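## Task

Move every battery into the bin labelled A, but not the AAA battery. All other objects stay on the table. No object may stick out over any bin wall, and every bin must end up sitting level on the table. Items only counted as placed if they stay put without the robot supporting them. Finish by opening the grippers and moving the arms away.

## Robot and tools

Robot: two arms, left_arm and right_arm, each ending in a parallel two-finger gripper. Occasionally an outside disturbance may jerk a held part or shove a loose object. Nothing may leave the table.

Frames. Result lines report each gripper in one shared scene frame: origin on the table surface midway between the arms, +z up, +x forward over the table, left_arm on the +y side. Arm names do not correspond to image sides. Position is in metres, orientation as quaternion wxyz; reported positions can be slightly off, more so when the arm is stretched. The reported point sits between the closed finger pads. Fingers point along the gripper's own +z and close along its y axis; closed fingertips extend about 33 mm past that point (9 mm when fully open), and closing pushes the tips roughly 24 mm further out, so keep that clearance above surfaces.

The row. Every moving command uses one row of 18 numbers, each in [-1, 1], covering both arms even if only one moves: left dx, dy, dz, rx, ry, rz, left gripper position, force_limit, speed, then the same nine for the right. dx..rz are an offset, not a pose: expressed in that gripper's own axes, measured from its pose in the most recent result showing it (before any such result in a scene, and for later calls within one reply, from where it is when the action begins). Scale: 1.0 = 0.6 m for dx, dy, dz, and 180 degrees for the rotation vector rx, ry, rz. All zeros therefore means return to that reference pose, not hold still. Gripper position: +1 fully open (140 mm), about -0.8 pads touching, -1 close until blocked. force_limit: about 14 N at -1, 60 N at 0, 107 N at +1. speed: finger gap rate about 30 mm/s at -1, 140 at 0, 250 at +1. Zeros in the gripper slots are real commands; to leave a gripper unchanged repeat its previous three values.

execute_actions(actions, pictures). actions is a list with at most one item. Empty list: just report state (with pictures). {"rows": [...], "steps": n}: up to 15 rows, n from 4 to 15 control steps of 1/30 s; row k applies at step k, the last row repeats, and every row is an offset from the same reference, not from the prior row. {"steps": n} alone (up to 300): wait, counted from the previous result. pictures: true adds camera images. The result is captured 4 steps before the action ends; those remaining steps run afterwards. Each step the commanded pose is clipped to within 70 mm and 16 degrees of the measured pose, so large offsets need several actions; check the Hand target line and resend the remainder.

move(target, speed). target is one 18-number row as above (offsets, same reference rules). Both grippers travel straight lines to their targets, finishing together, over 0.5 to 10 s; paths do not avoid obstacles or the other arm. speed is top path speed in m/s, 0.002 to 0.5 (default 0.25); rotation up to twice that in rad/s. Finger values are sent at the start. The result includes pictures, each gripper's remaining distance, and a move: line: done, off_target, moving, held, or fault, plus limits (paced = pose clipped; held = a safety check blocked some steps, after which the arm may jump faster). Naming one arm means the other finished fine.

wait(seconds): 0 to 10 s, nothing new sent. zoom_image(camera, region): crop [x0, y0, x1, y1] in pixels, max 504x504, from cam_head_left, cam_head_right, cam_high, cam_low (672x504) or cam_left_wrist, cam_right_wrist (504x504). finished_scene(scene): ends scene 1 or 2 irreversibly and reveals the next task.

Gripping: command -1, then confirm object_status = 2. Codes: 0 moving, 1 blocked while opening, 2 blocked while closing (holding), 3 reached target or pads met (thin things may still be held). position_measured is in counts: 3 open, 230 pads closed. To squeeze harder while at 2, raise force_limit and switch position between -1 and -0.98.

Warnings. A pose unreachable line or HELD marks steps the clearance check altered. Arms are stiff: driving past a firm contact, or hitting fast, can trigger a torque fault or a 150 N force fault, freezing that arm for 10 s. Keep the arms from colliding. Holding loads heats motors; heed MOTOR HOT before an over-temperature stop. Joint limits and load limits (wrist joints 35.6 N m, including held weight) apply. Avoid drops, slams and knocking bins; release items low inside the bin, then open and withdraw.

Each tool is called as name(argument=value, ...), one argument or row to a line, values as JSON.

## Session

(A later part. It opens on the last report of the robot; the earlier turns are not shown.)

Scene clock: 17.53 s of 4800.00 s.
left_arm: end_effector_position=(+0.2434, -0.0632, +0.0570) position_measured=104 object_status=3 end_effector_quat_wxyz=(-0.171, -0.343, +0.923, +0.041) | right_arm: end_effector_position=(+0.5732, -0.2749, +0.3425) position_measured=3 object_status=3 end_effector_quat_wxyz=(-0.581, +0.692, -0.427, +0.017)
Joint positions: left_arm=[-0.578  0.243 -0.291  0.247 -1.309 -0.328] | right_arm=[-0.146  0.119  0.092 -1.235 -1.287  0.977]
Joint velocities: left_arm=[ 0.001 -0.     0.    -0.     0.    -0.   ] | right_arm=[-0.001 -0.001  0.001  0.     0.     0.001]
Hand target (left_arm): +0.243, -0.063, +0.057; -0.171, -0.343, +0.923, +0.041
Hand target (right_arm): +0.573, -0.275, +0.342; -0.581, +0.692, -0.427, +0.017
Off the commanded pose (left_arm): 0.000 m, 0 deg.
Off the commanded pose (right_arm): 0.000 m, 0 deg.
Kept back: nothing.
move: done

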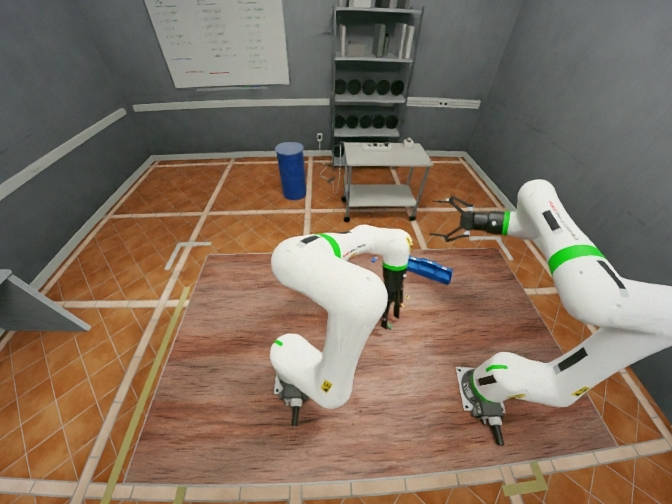

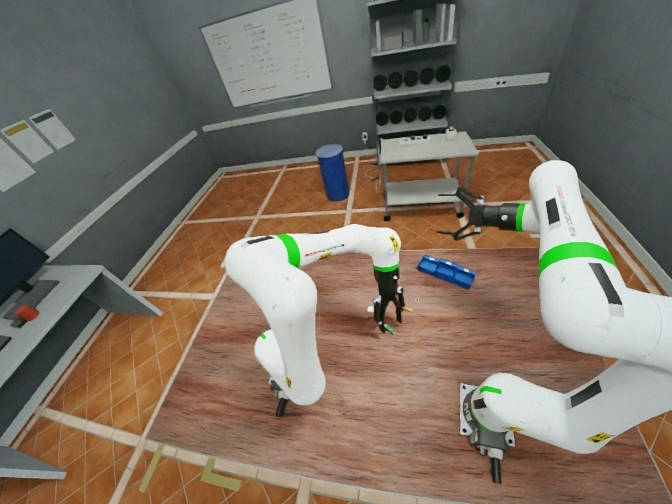

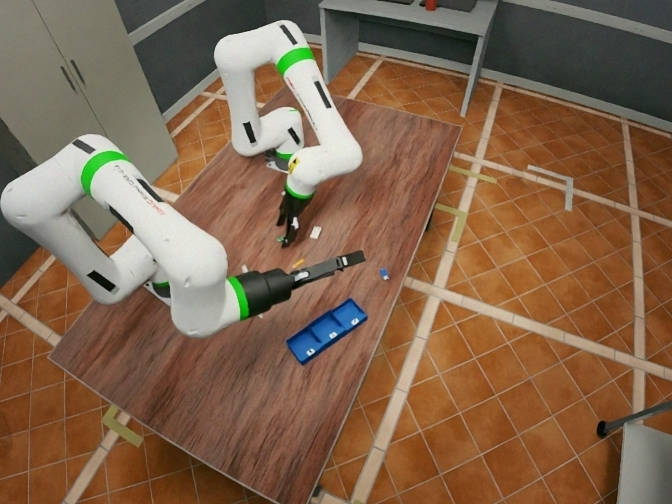

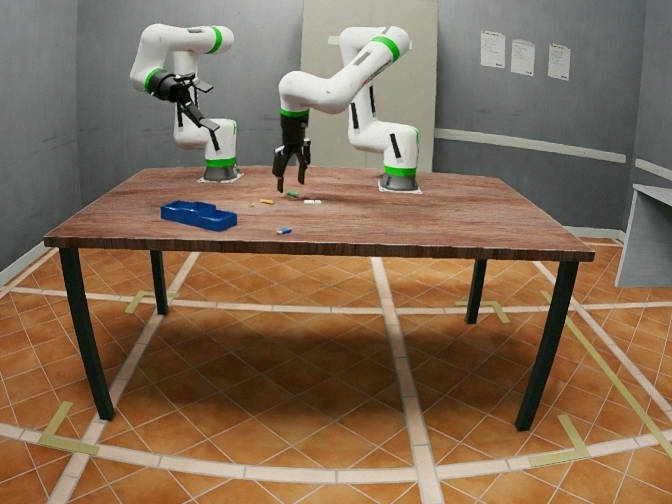

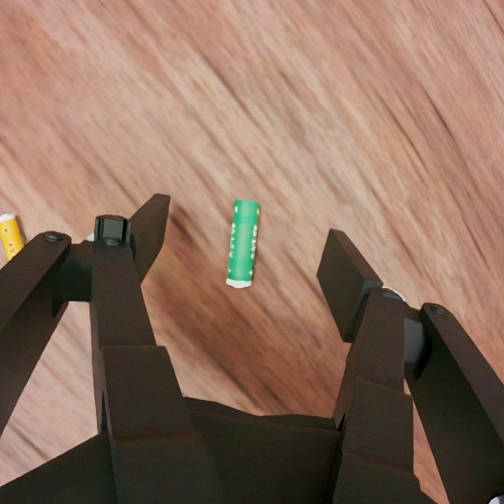

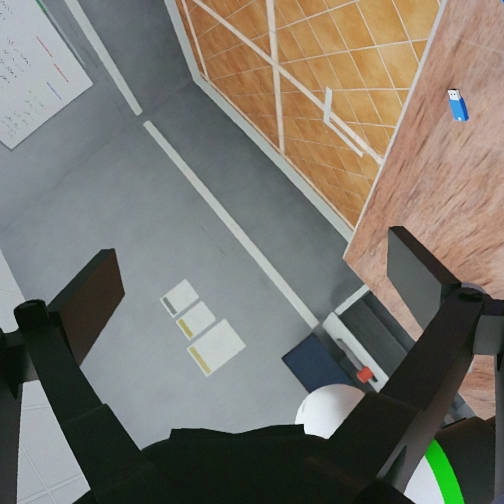

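move(
  target=[0.02,0,0.03,0,0,0,0.2,0,0,0,0,0,0,0,0,1,0,0],
)

move(
  target=[0,0,-0.005,0,0,0,-1,0,0,0,0,0,0,0,0,1,0,0],
)

Scene clock: 18.47 s of 4800.00 s.
left_arm: end_effector_position=(+0.2287, -0.0718, +0.0436) position_measured=104 object_status=3 end_effector_quat_wxyz=(-0.171, -0.343, +0.923, +0.041) | right_arm: end_effector_position=(+0.5732, -0.2749, +0.3425) position_measured=3 object_status=3 end_effector_quat_wxyz=(-0.581, +0.692, -0.427, +0.017)
Joint positions: left_arm=[-0.611  0.253 -0.317  0.259 -1.267 -0.309] | right_arm=[-0.146  0.119  0.092 -1.235 -1.287  0.977]
Joint velocities: left_arm=[-0. -0. -0.  0.  0.  0.] | right_arm=[ 0.001  0.    -0.003 -0.    -0.    -0.003]
Hand target (left_arm): +0.229, -0.072, +0.044; -0.171, -0.343, +0.923, +0.041
Hand target (right_arm): +0.573, -0.275, +0.342; -0.581, +0.692, -0.427, +0.017
Off the commanded pose (left_arm): 0.000 m, 0 deg.
Off the commanded pose (right_arm): 0.000 m, 0 deg.
Kept back: nothing.
move: done

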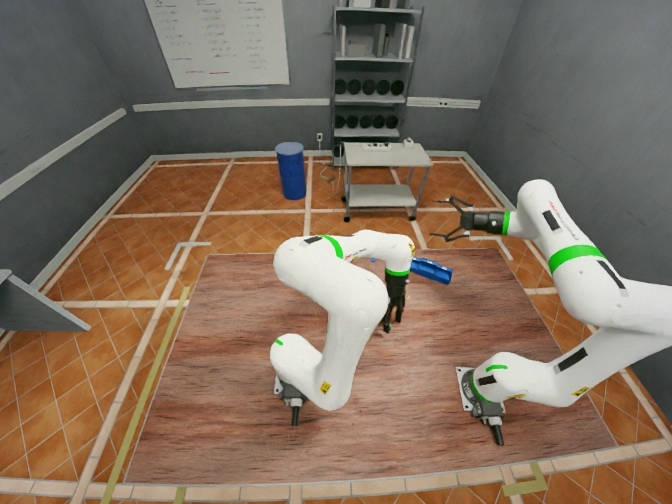

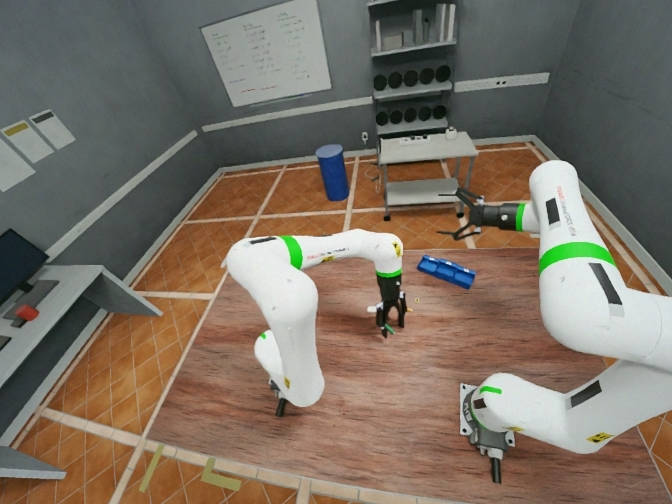

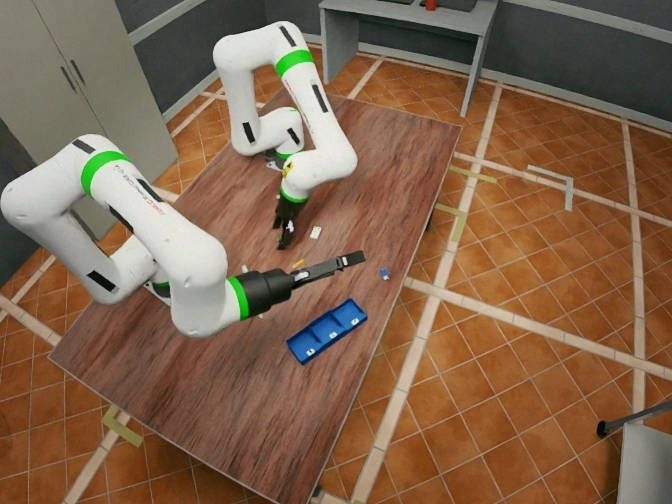

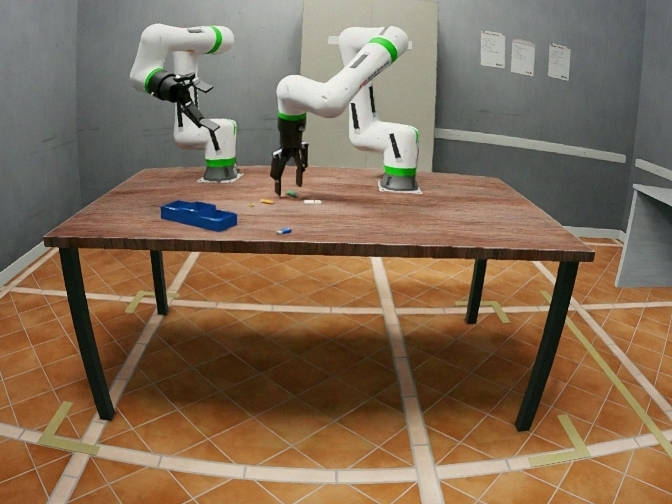

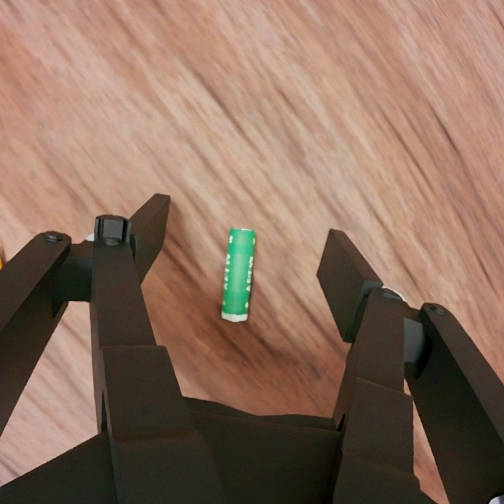

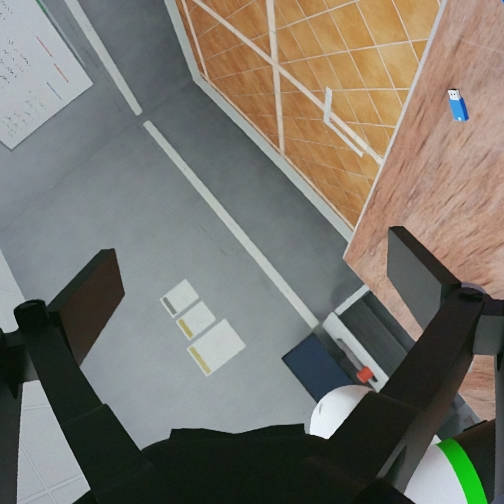

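Scene clock: 19.27 s of 4800.00 s.
left_arm: end_effector_position=(+0.2299, -0.0720, +0.0468) position_measured=233 object_status=3 end_effector_quat_wxyz=(-0.171, -0.343, +0.923, +0.041) | right_arm: end_effector_position=(+0.5732, -0.2749, +0.3425) position_measured=3 object_status=3 end_effector_quat_wxyz=(-0.581, +0.692, -0.427, +0.017)
Joint positions: left_arm=[-0.609  0.25  -0.312  0.258 -1.275 -0.309] | right_arm=[-0.146  0.119  0.092 -1.235 -1.287  0.977]
Joint velocities: left_arm=[-0.     0.002 -0.003 -0.     0.002 -0.   ] | right_arm=[-0.001 -0.    -0.001 -0.     0.     0.   ]
Hand target (left_arm): +0.230, -0.072, +0.046; -0.171, -0.343, +0.923, +0.041
Hand target (right_arm): +0.573, -0.275, +0.342; -0.581, +0.692, -0.427, +0.017
Off the commanded pose (left_arm): 0.000 m, 0 deg.
Off the commanded pose (right_arm): 0.000 m, 0 deg.
Kept back: nothing.
move: done

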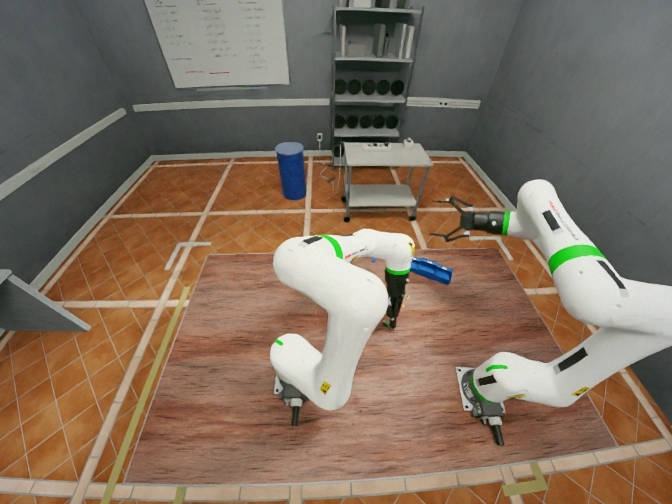

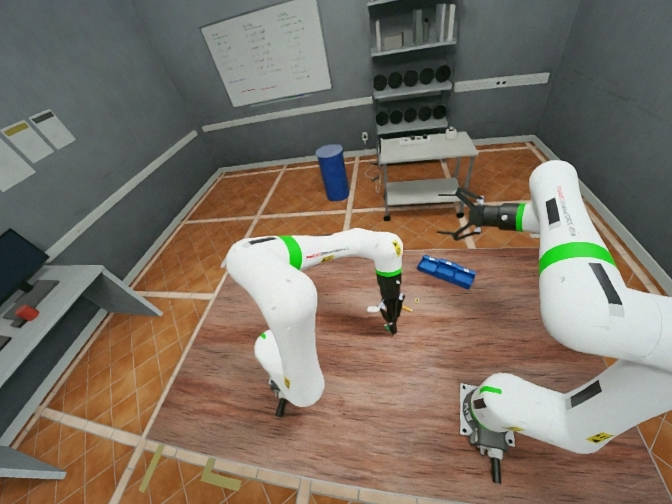

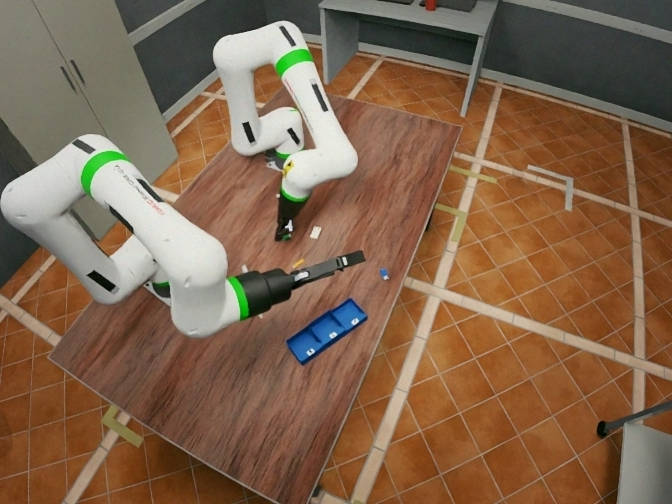

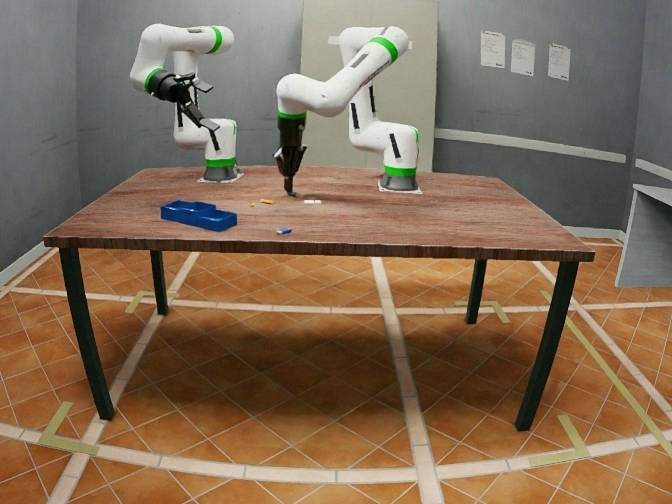

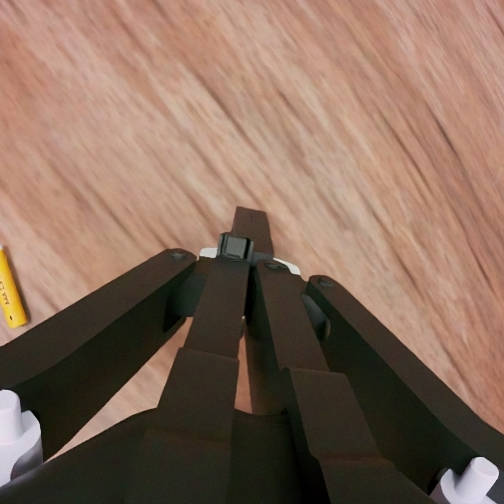

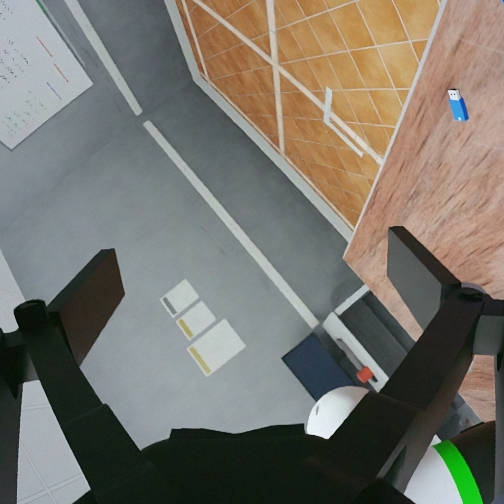

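move(
  target=[0,0,-0.15,0,0,0,-1,0,0,0,0,0,0,0,0,1,0,0],
)

Scene clock: 20.30 s of 4800.00 s.
left_arm: end_effector_position=(+0.2610, -0.0678, +0.1311) position_measured=233 object_status=3 end_effector_quat_wxyz=(-0.171, -0.344, +0.922, +0.041) | right_arm: end_effector_position=(+0.5732, -0.2749, +0.3425) position_measured=3 object_status=3 end_effector_quat_wxyz=(-0.581, +0.692, -0.427, +0.017)
Joint positions: left_arm=[-0.563  0.211 -0.142  0.236 -1.487 -0.296] | right_arm=[-0.146  0.119  0.092 -1.235 -1.287  0.977]
Joint velocities: left_arm=[ 0.001 -0.001  0.001  0.    -0.     0.   ] | right_arm=[-0.    -0.    -0.001 -0.    -0.    -0.   ]
Hand target (left_arm): +0.261, -0.068, +0.131; -0.171, -0.344, +0.922, +0.041
Hand target (right_arm): +0.573, -0.275, +0.342; -0.581, +0.692, -0.427, +0.017
Off the commanded pose (left_arm): 0.000 m, 0 deg.
Off the commanded pose (right_arm): 0.000 m, 0 deg.
Kept back: nothing.
move: done

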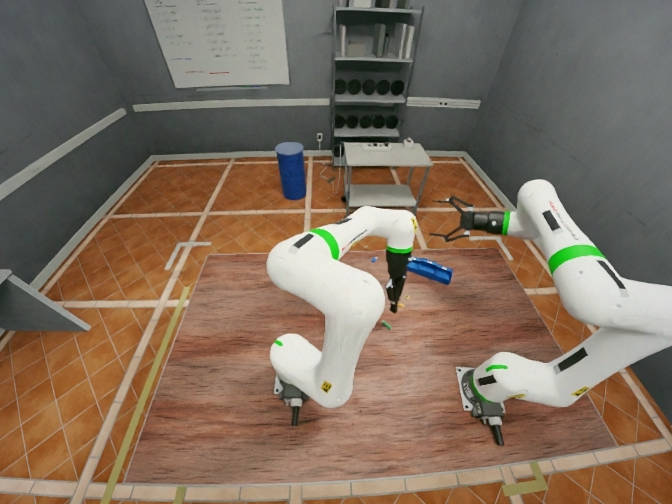

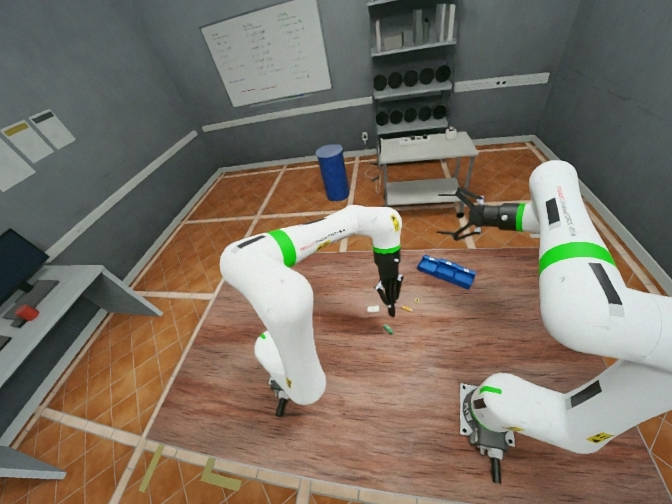

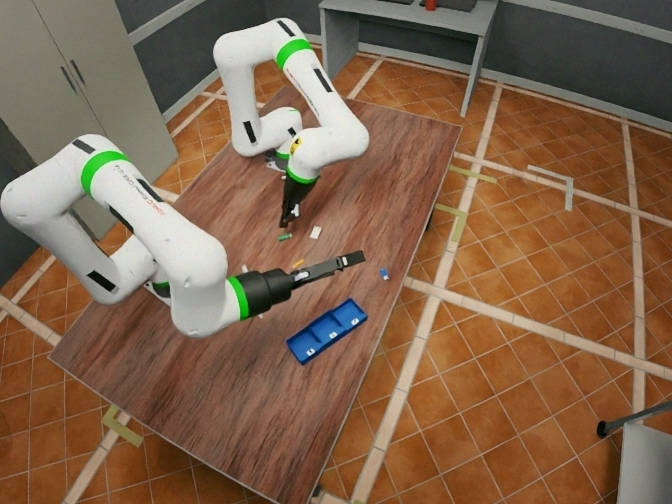

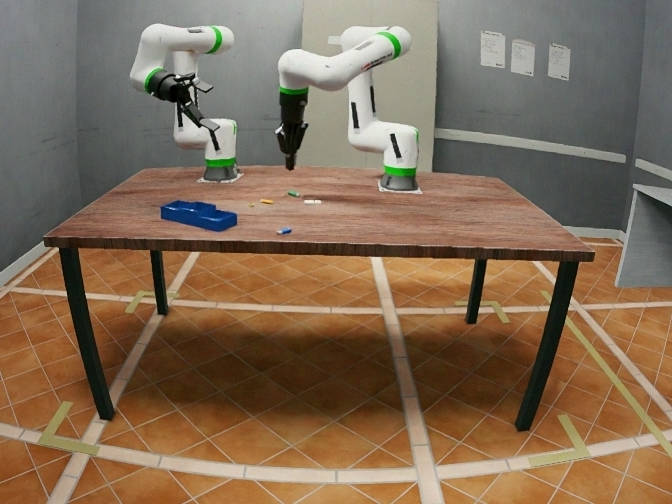

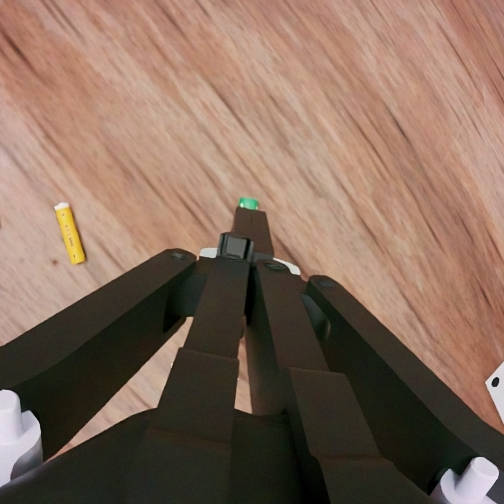

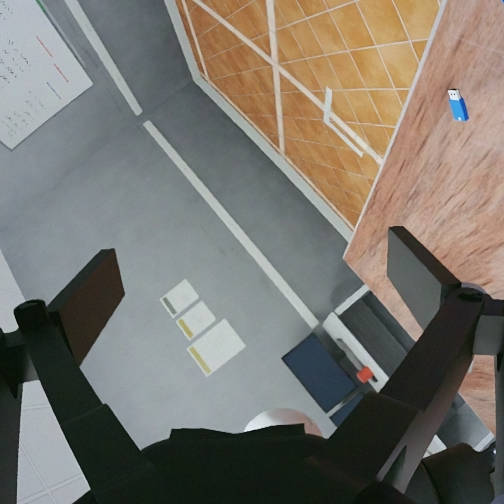

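move(
  target=[0,0,0,0.062,-0.089,0,0.2,0,0,0,0,0,0,0,0,1,0,0],
)

Scene clock: 21.60 s of 4800.00 s.
left_arm: end_effector_position=(+0.2614, -0.0678, +0.1312) position_measured=104 object_status=3 end_effector_quat_wxyz=(-0.007, -0.350, +0.937, -0.001) | right_arm: end_effector_position=(+0.5732, -0.2749, +0.3425) position_measured=3 object_status=3 end_effector_quat_wxyz=(-0.581, +0.692, -0.427, +0.017)
Joint positions: left_arm=[-0.738  0.057 -0.198  0.014 -1.319 -0.072] | right_arm=[-0.146  0.119  0.092 -1.235 -1.287  0.977]
Joint velocities: left_arm=[-0.001  0.001 -0.    -0.001 -0.     0.001] | right_arm=[ 0.001  0.001  0.001 -0.     0.    -0.001]
Hand target (left_arm): +0.261, -0.068, +0.131; -0.007, -0.350, +0.937, -0.001
Hand target (right_arm): +0.573, -0.275, +0.342; -0.581, +0.692, -0.427, +0.017
Off the commanded pose (left_arm): 0.000 m, 0 deg.
Off the commanded pose (right_arm): 0.000 m, 0 deg.
Kept back: nothing.
move: done

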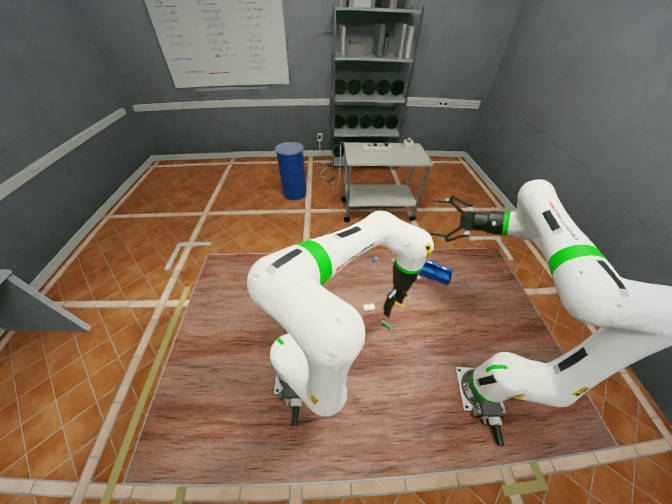

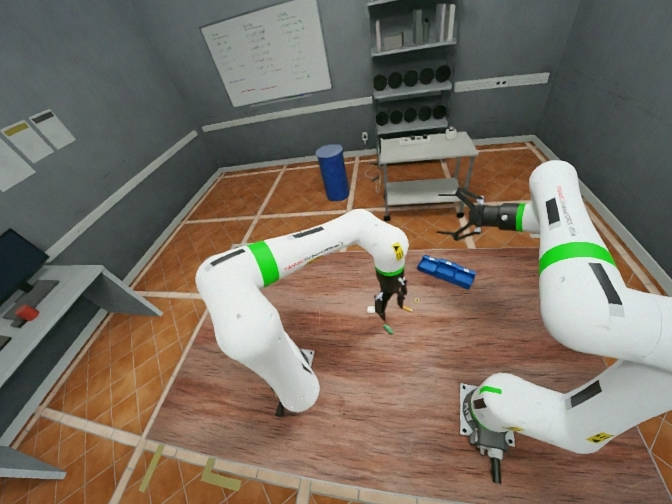

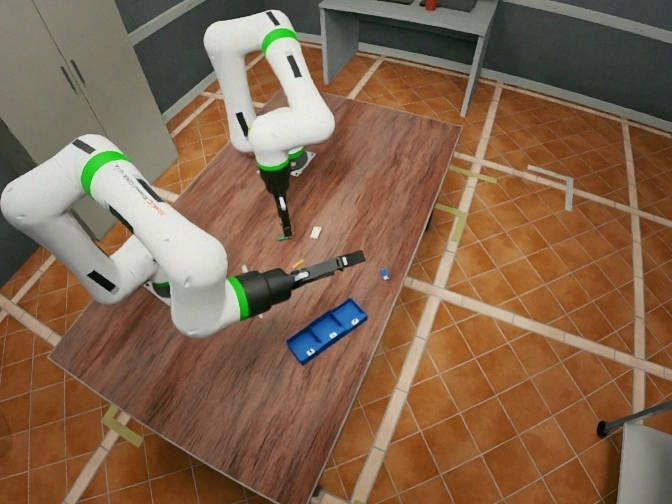

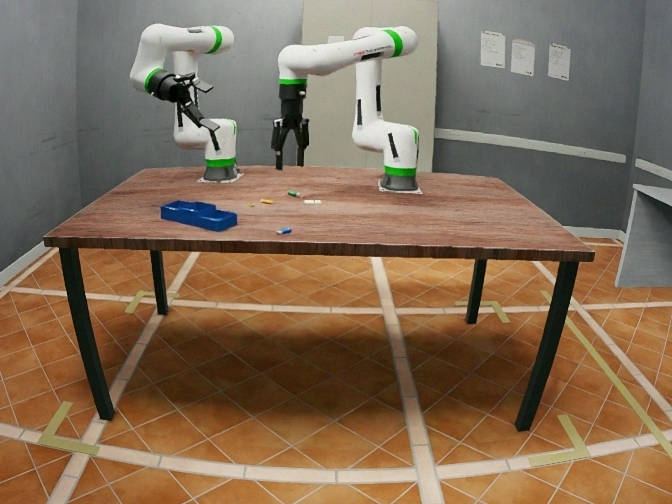

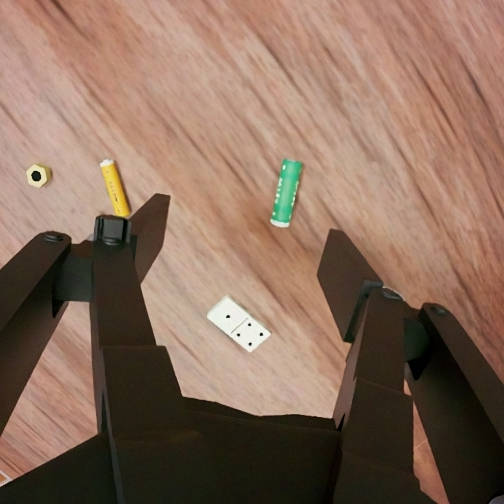

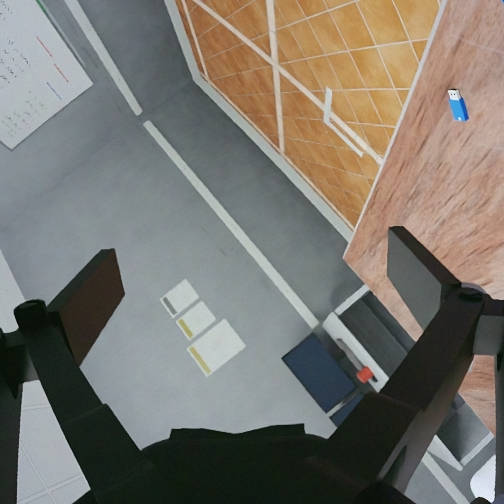

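Descend partway and check.

move(
  target=[0.03,0.03,0.11,0,0,0,0.2,0,0,0,0,0,0,0,0,1,0,0],
)

Scene clock: 22.60 s of 4800.00 s.
left_arm: end_effector_position=(+0.2352, -0.0667, +0.0656) position_measured=104 object_status=3 end_effector_quat_wxyz=(-0.007, -0.350, +0.937, -0.001) | right_arm: end_effector_position=(+0.5732, -0.2749, +0.3425) position_measured=3 object_status=3 end_effector_quat_wxyz=(-0.581, +0.692, -0.427, +0.017)
Joint positions: left_arm=[-0.781  0.079 -0.337  0.015 -1.158 -0.032] | right_arm=[-0.146  0.119  0.092 -1.235 -1.287  0.977]
Joint velocities: left_arm=[-0.     0.    -0.001  0.     0.     0.   ] | right_arm=[ 0.002 -0.     0.001 -0.     0.     0.001]
Hand target (left_arm): +0.235, -0.067, +0.066; -0.007, -0.350, +0.937, -0.001
Hand target (right_arm): +0.573, -0.275, +0.342; -0.581, +0.692, -0.427, +0.017
Off the commanded pose (left_arm): 0.000 m, 0 deg.
Off the commanded pose (right_arm): 0.000 m, 0 deg.
Kept back: nothing.
move: done

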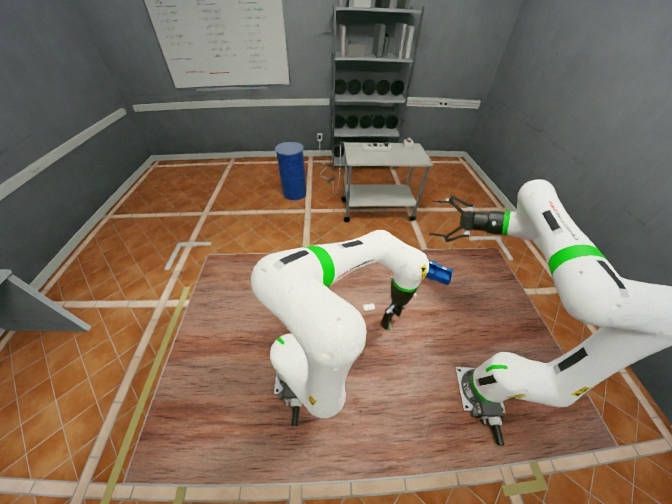

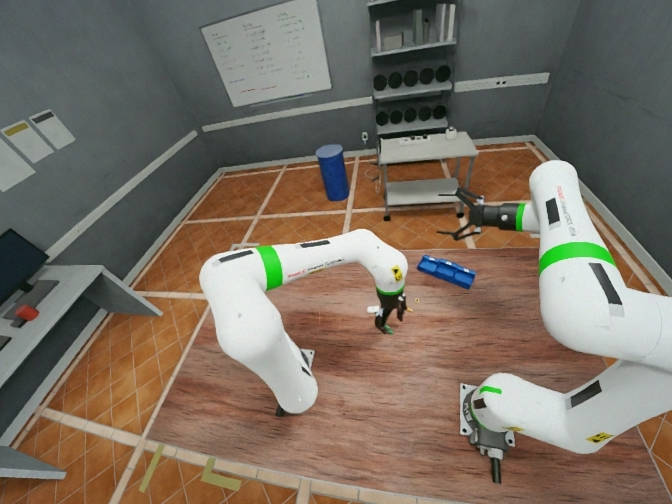

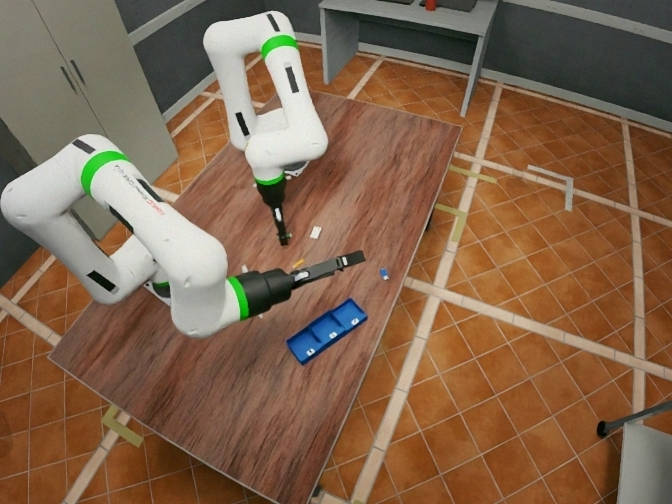

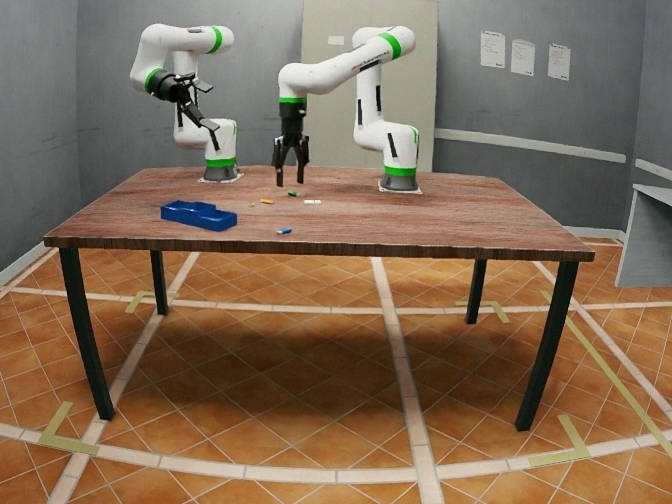

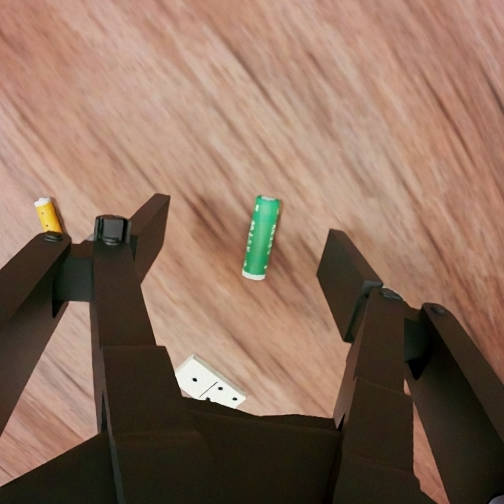

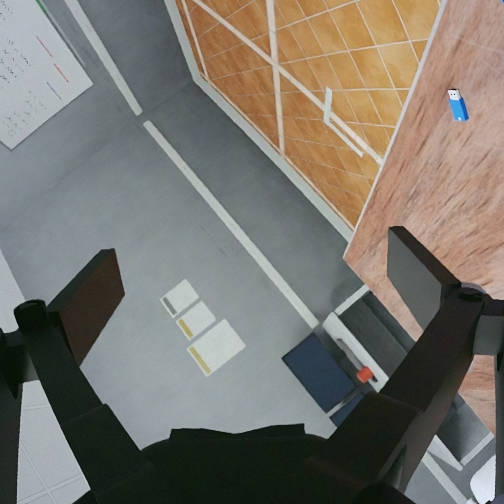

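move(
  target=[0.02,0,0.04,0,0,0,0.2,0,0,0,0,0,0,0,0,1,0,0],
)

move(
  target=[0,0,0,0,0,0,-1,0,0,0,0,0,0,0,0,1,0,0],
)

Scene clock: 23.53 s of 4800.00 s.
left_arm: end_effector_position=(+0.2258, -0.0749, +0.0418) position_measured=104 object_status=3 end_effector_quat_wxyz=(-0.007, -0.349, +0.937, -0.001) | right_arm: end_effector_position=(+0.5732, -0.2749, +0.3425) position_measured=3 object_status=3 end_effector_quat_wxyz=(-0.581, +0.692, -0.427, +0.017)
Joint positions: left_arm=[-0.809  0.113 -0.36   0.015 -1.1   -0.005] | right_arm=[-0.146  0.119  0.092 -1.235 -1.287  0.977]
Joint velocities: left_arm=[ 0.001  0.001 -0.     0.     0.     0.   ] | right_arm=[-0.001  0.    -0.    -0.     0.     0.   ]
Hand target (left_arm): +0.226, -0.075, +0.042; -0.007, -0.349, +0.937, -0.001
Hand target (right_arm): +0.573, -0.275, +0.342; -0.581, +0.692, -0.427, +0.017
Off the commanded pose (left_arm): 0.000 m, 0 deg.
Off the commanded pose (right_arm): 0.000 m, 0 deg.
Kept back: nothing.
move: done

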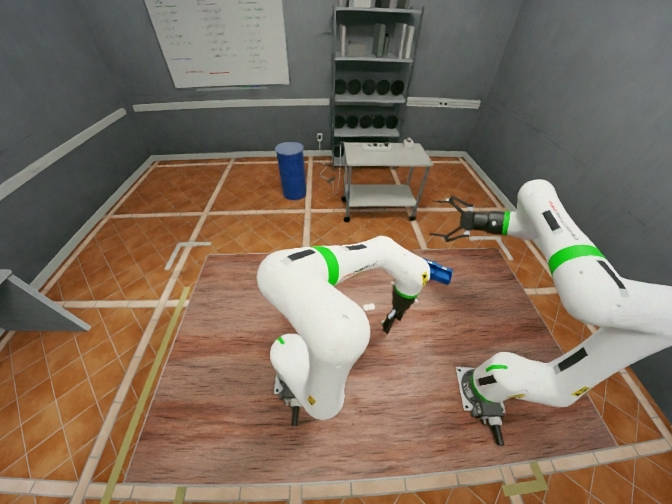

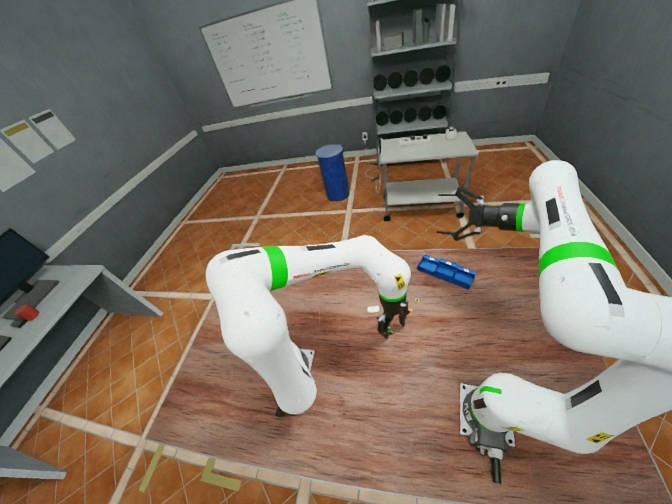

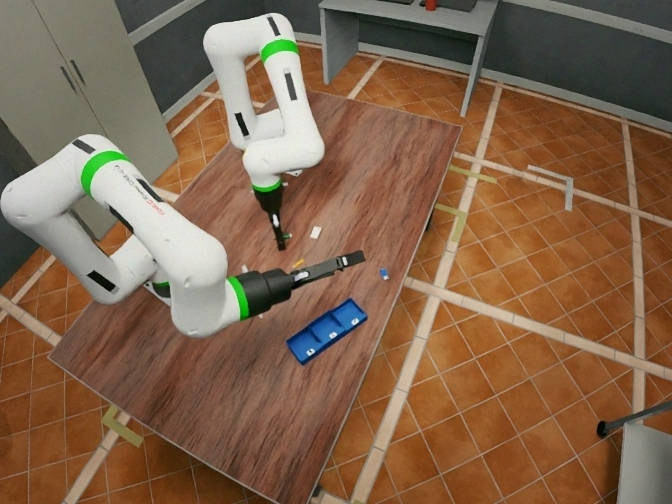

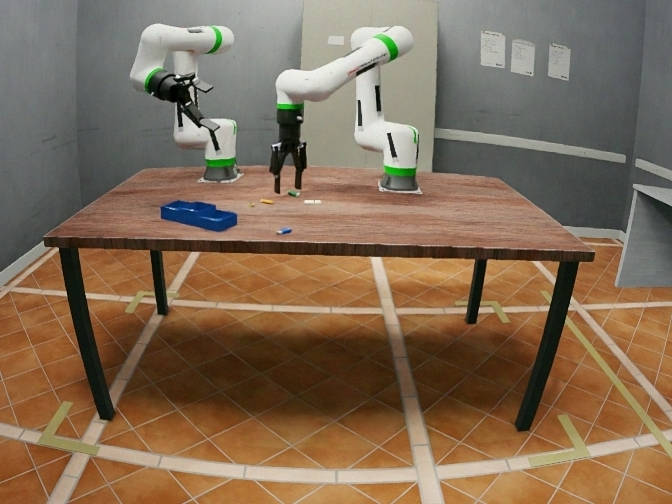

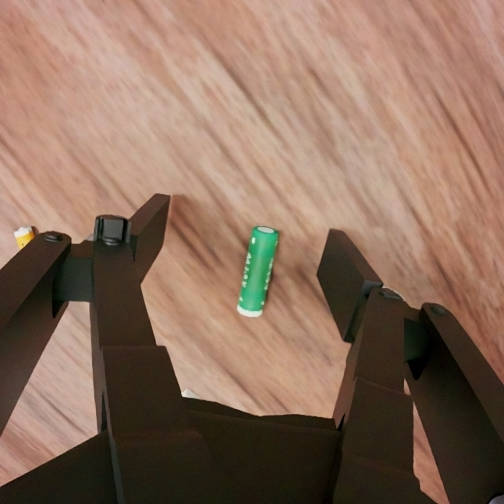

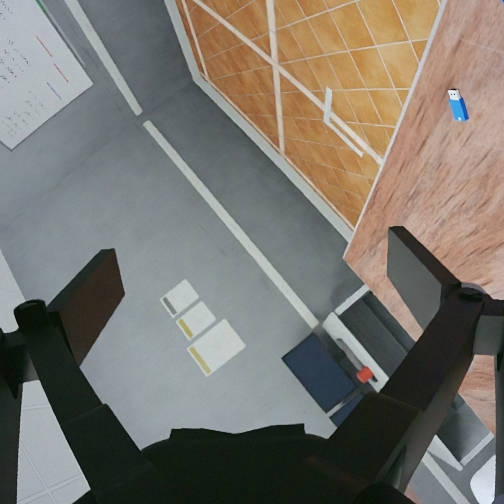

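Scene clock: 24.27 s of 4800.00 s.
left_arm: end_effector_position=(+0.2258, -0.0749, +0.0418) position_measured=216 object_status=2 end_effector_quat_wxyz=(-0.007, -0.350, +0.937, -0.001) | right_arm: end_effector_position=(+0.5732, -0.2749, +0.3425) position_measured=3 object_status=3 end_effector_quat_wxyz=(-0.581, +0.692, -0.427, +0.017)
Joint positions: left_arm=[-0.809  0.113 -0.36   0.015 -1.1   -0.005] | right_arm=[-0.146  0.119  0.092 -1.235 -1.287  0.977]
Joint velocities: left_arm=[-0.001  0.001  0.     0.     0.     0.   ] | right_arm=[-0.     0.001 -0.003 -0.    -0.    -0.   ]
Hand target (left_arm): +0.226, -0.075, +0.042; -0.007, -0.349, +0.937, -0.001
Hand target (right_arm): +0.573, -0.275, +0.342; -0.581, +0.692, -0.427, +0.017
Off the commanded pose (left_arm): 0.000 m, 0 deg.
Off the commanded pose (right_arm): 0.000 m, 0 deg.
Kept back: nothing.
move: done

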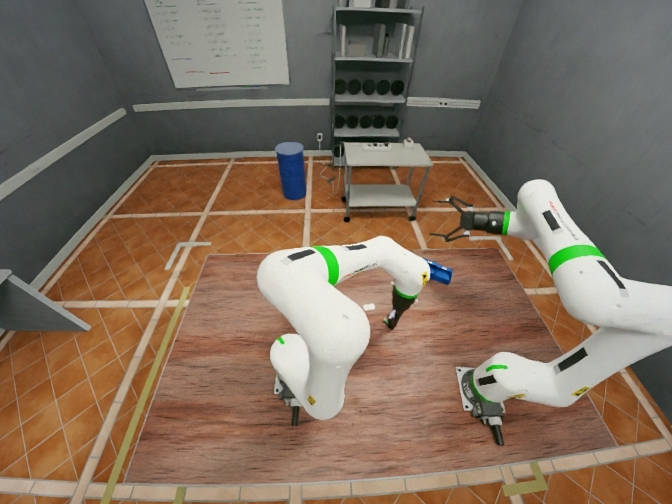

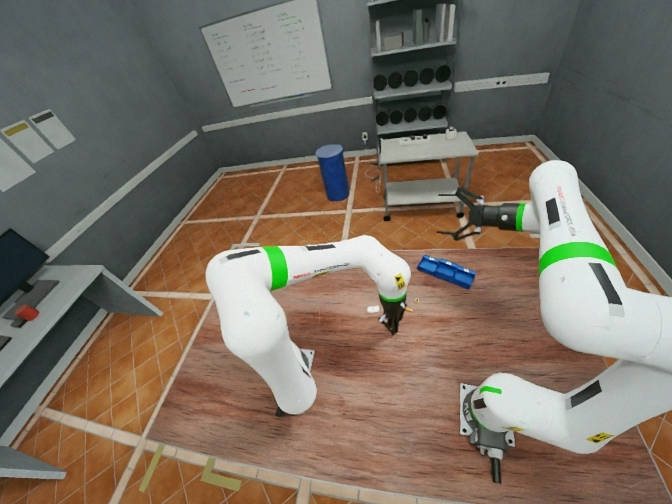

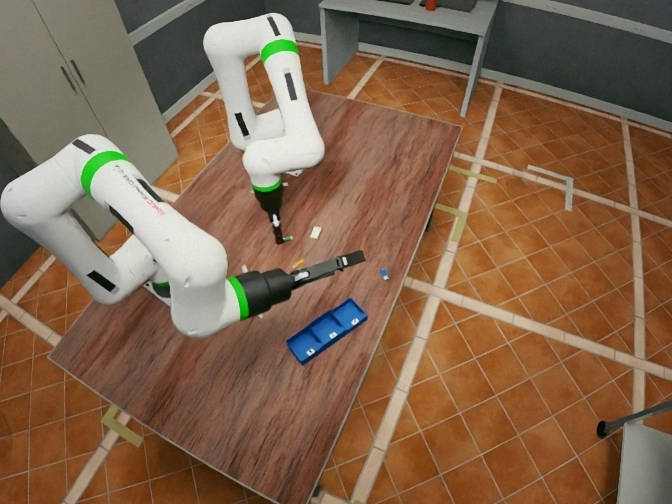

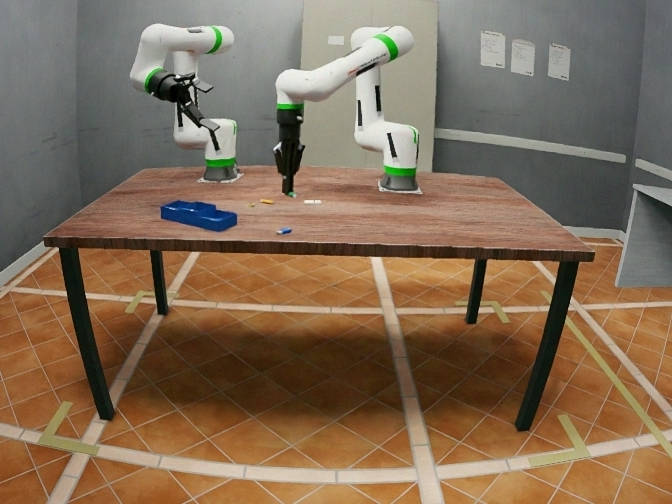

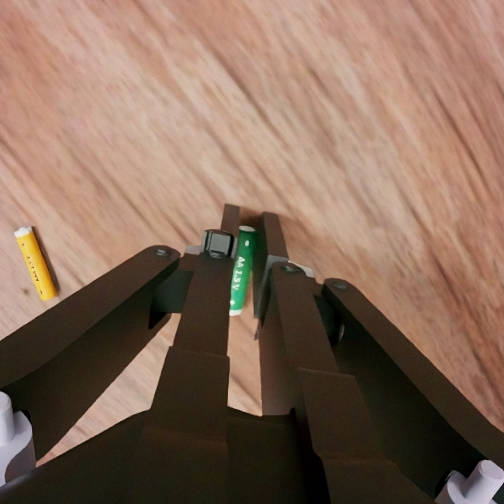

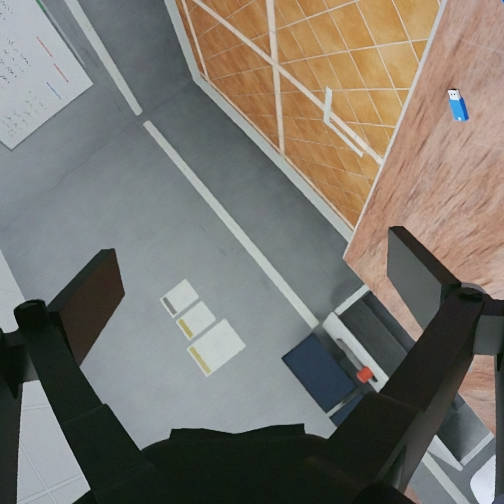

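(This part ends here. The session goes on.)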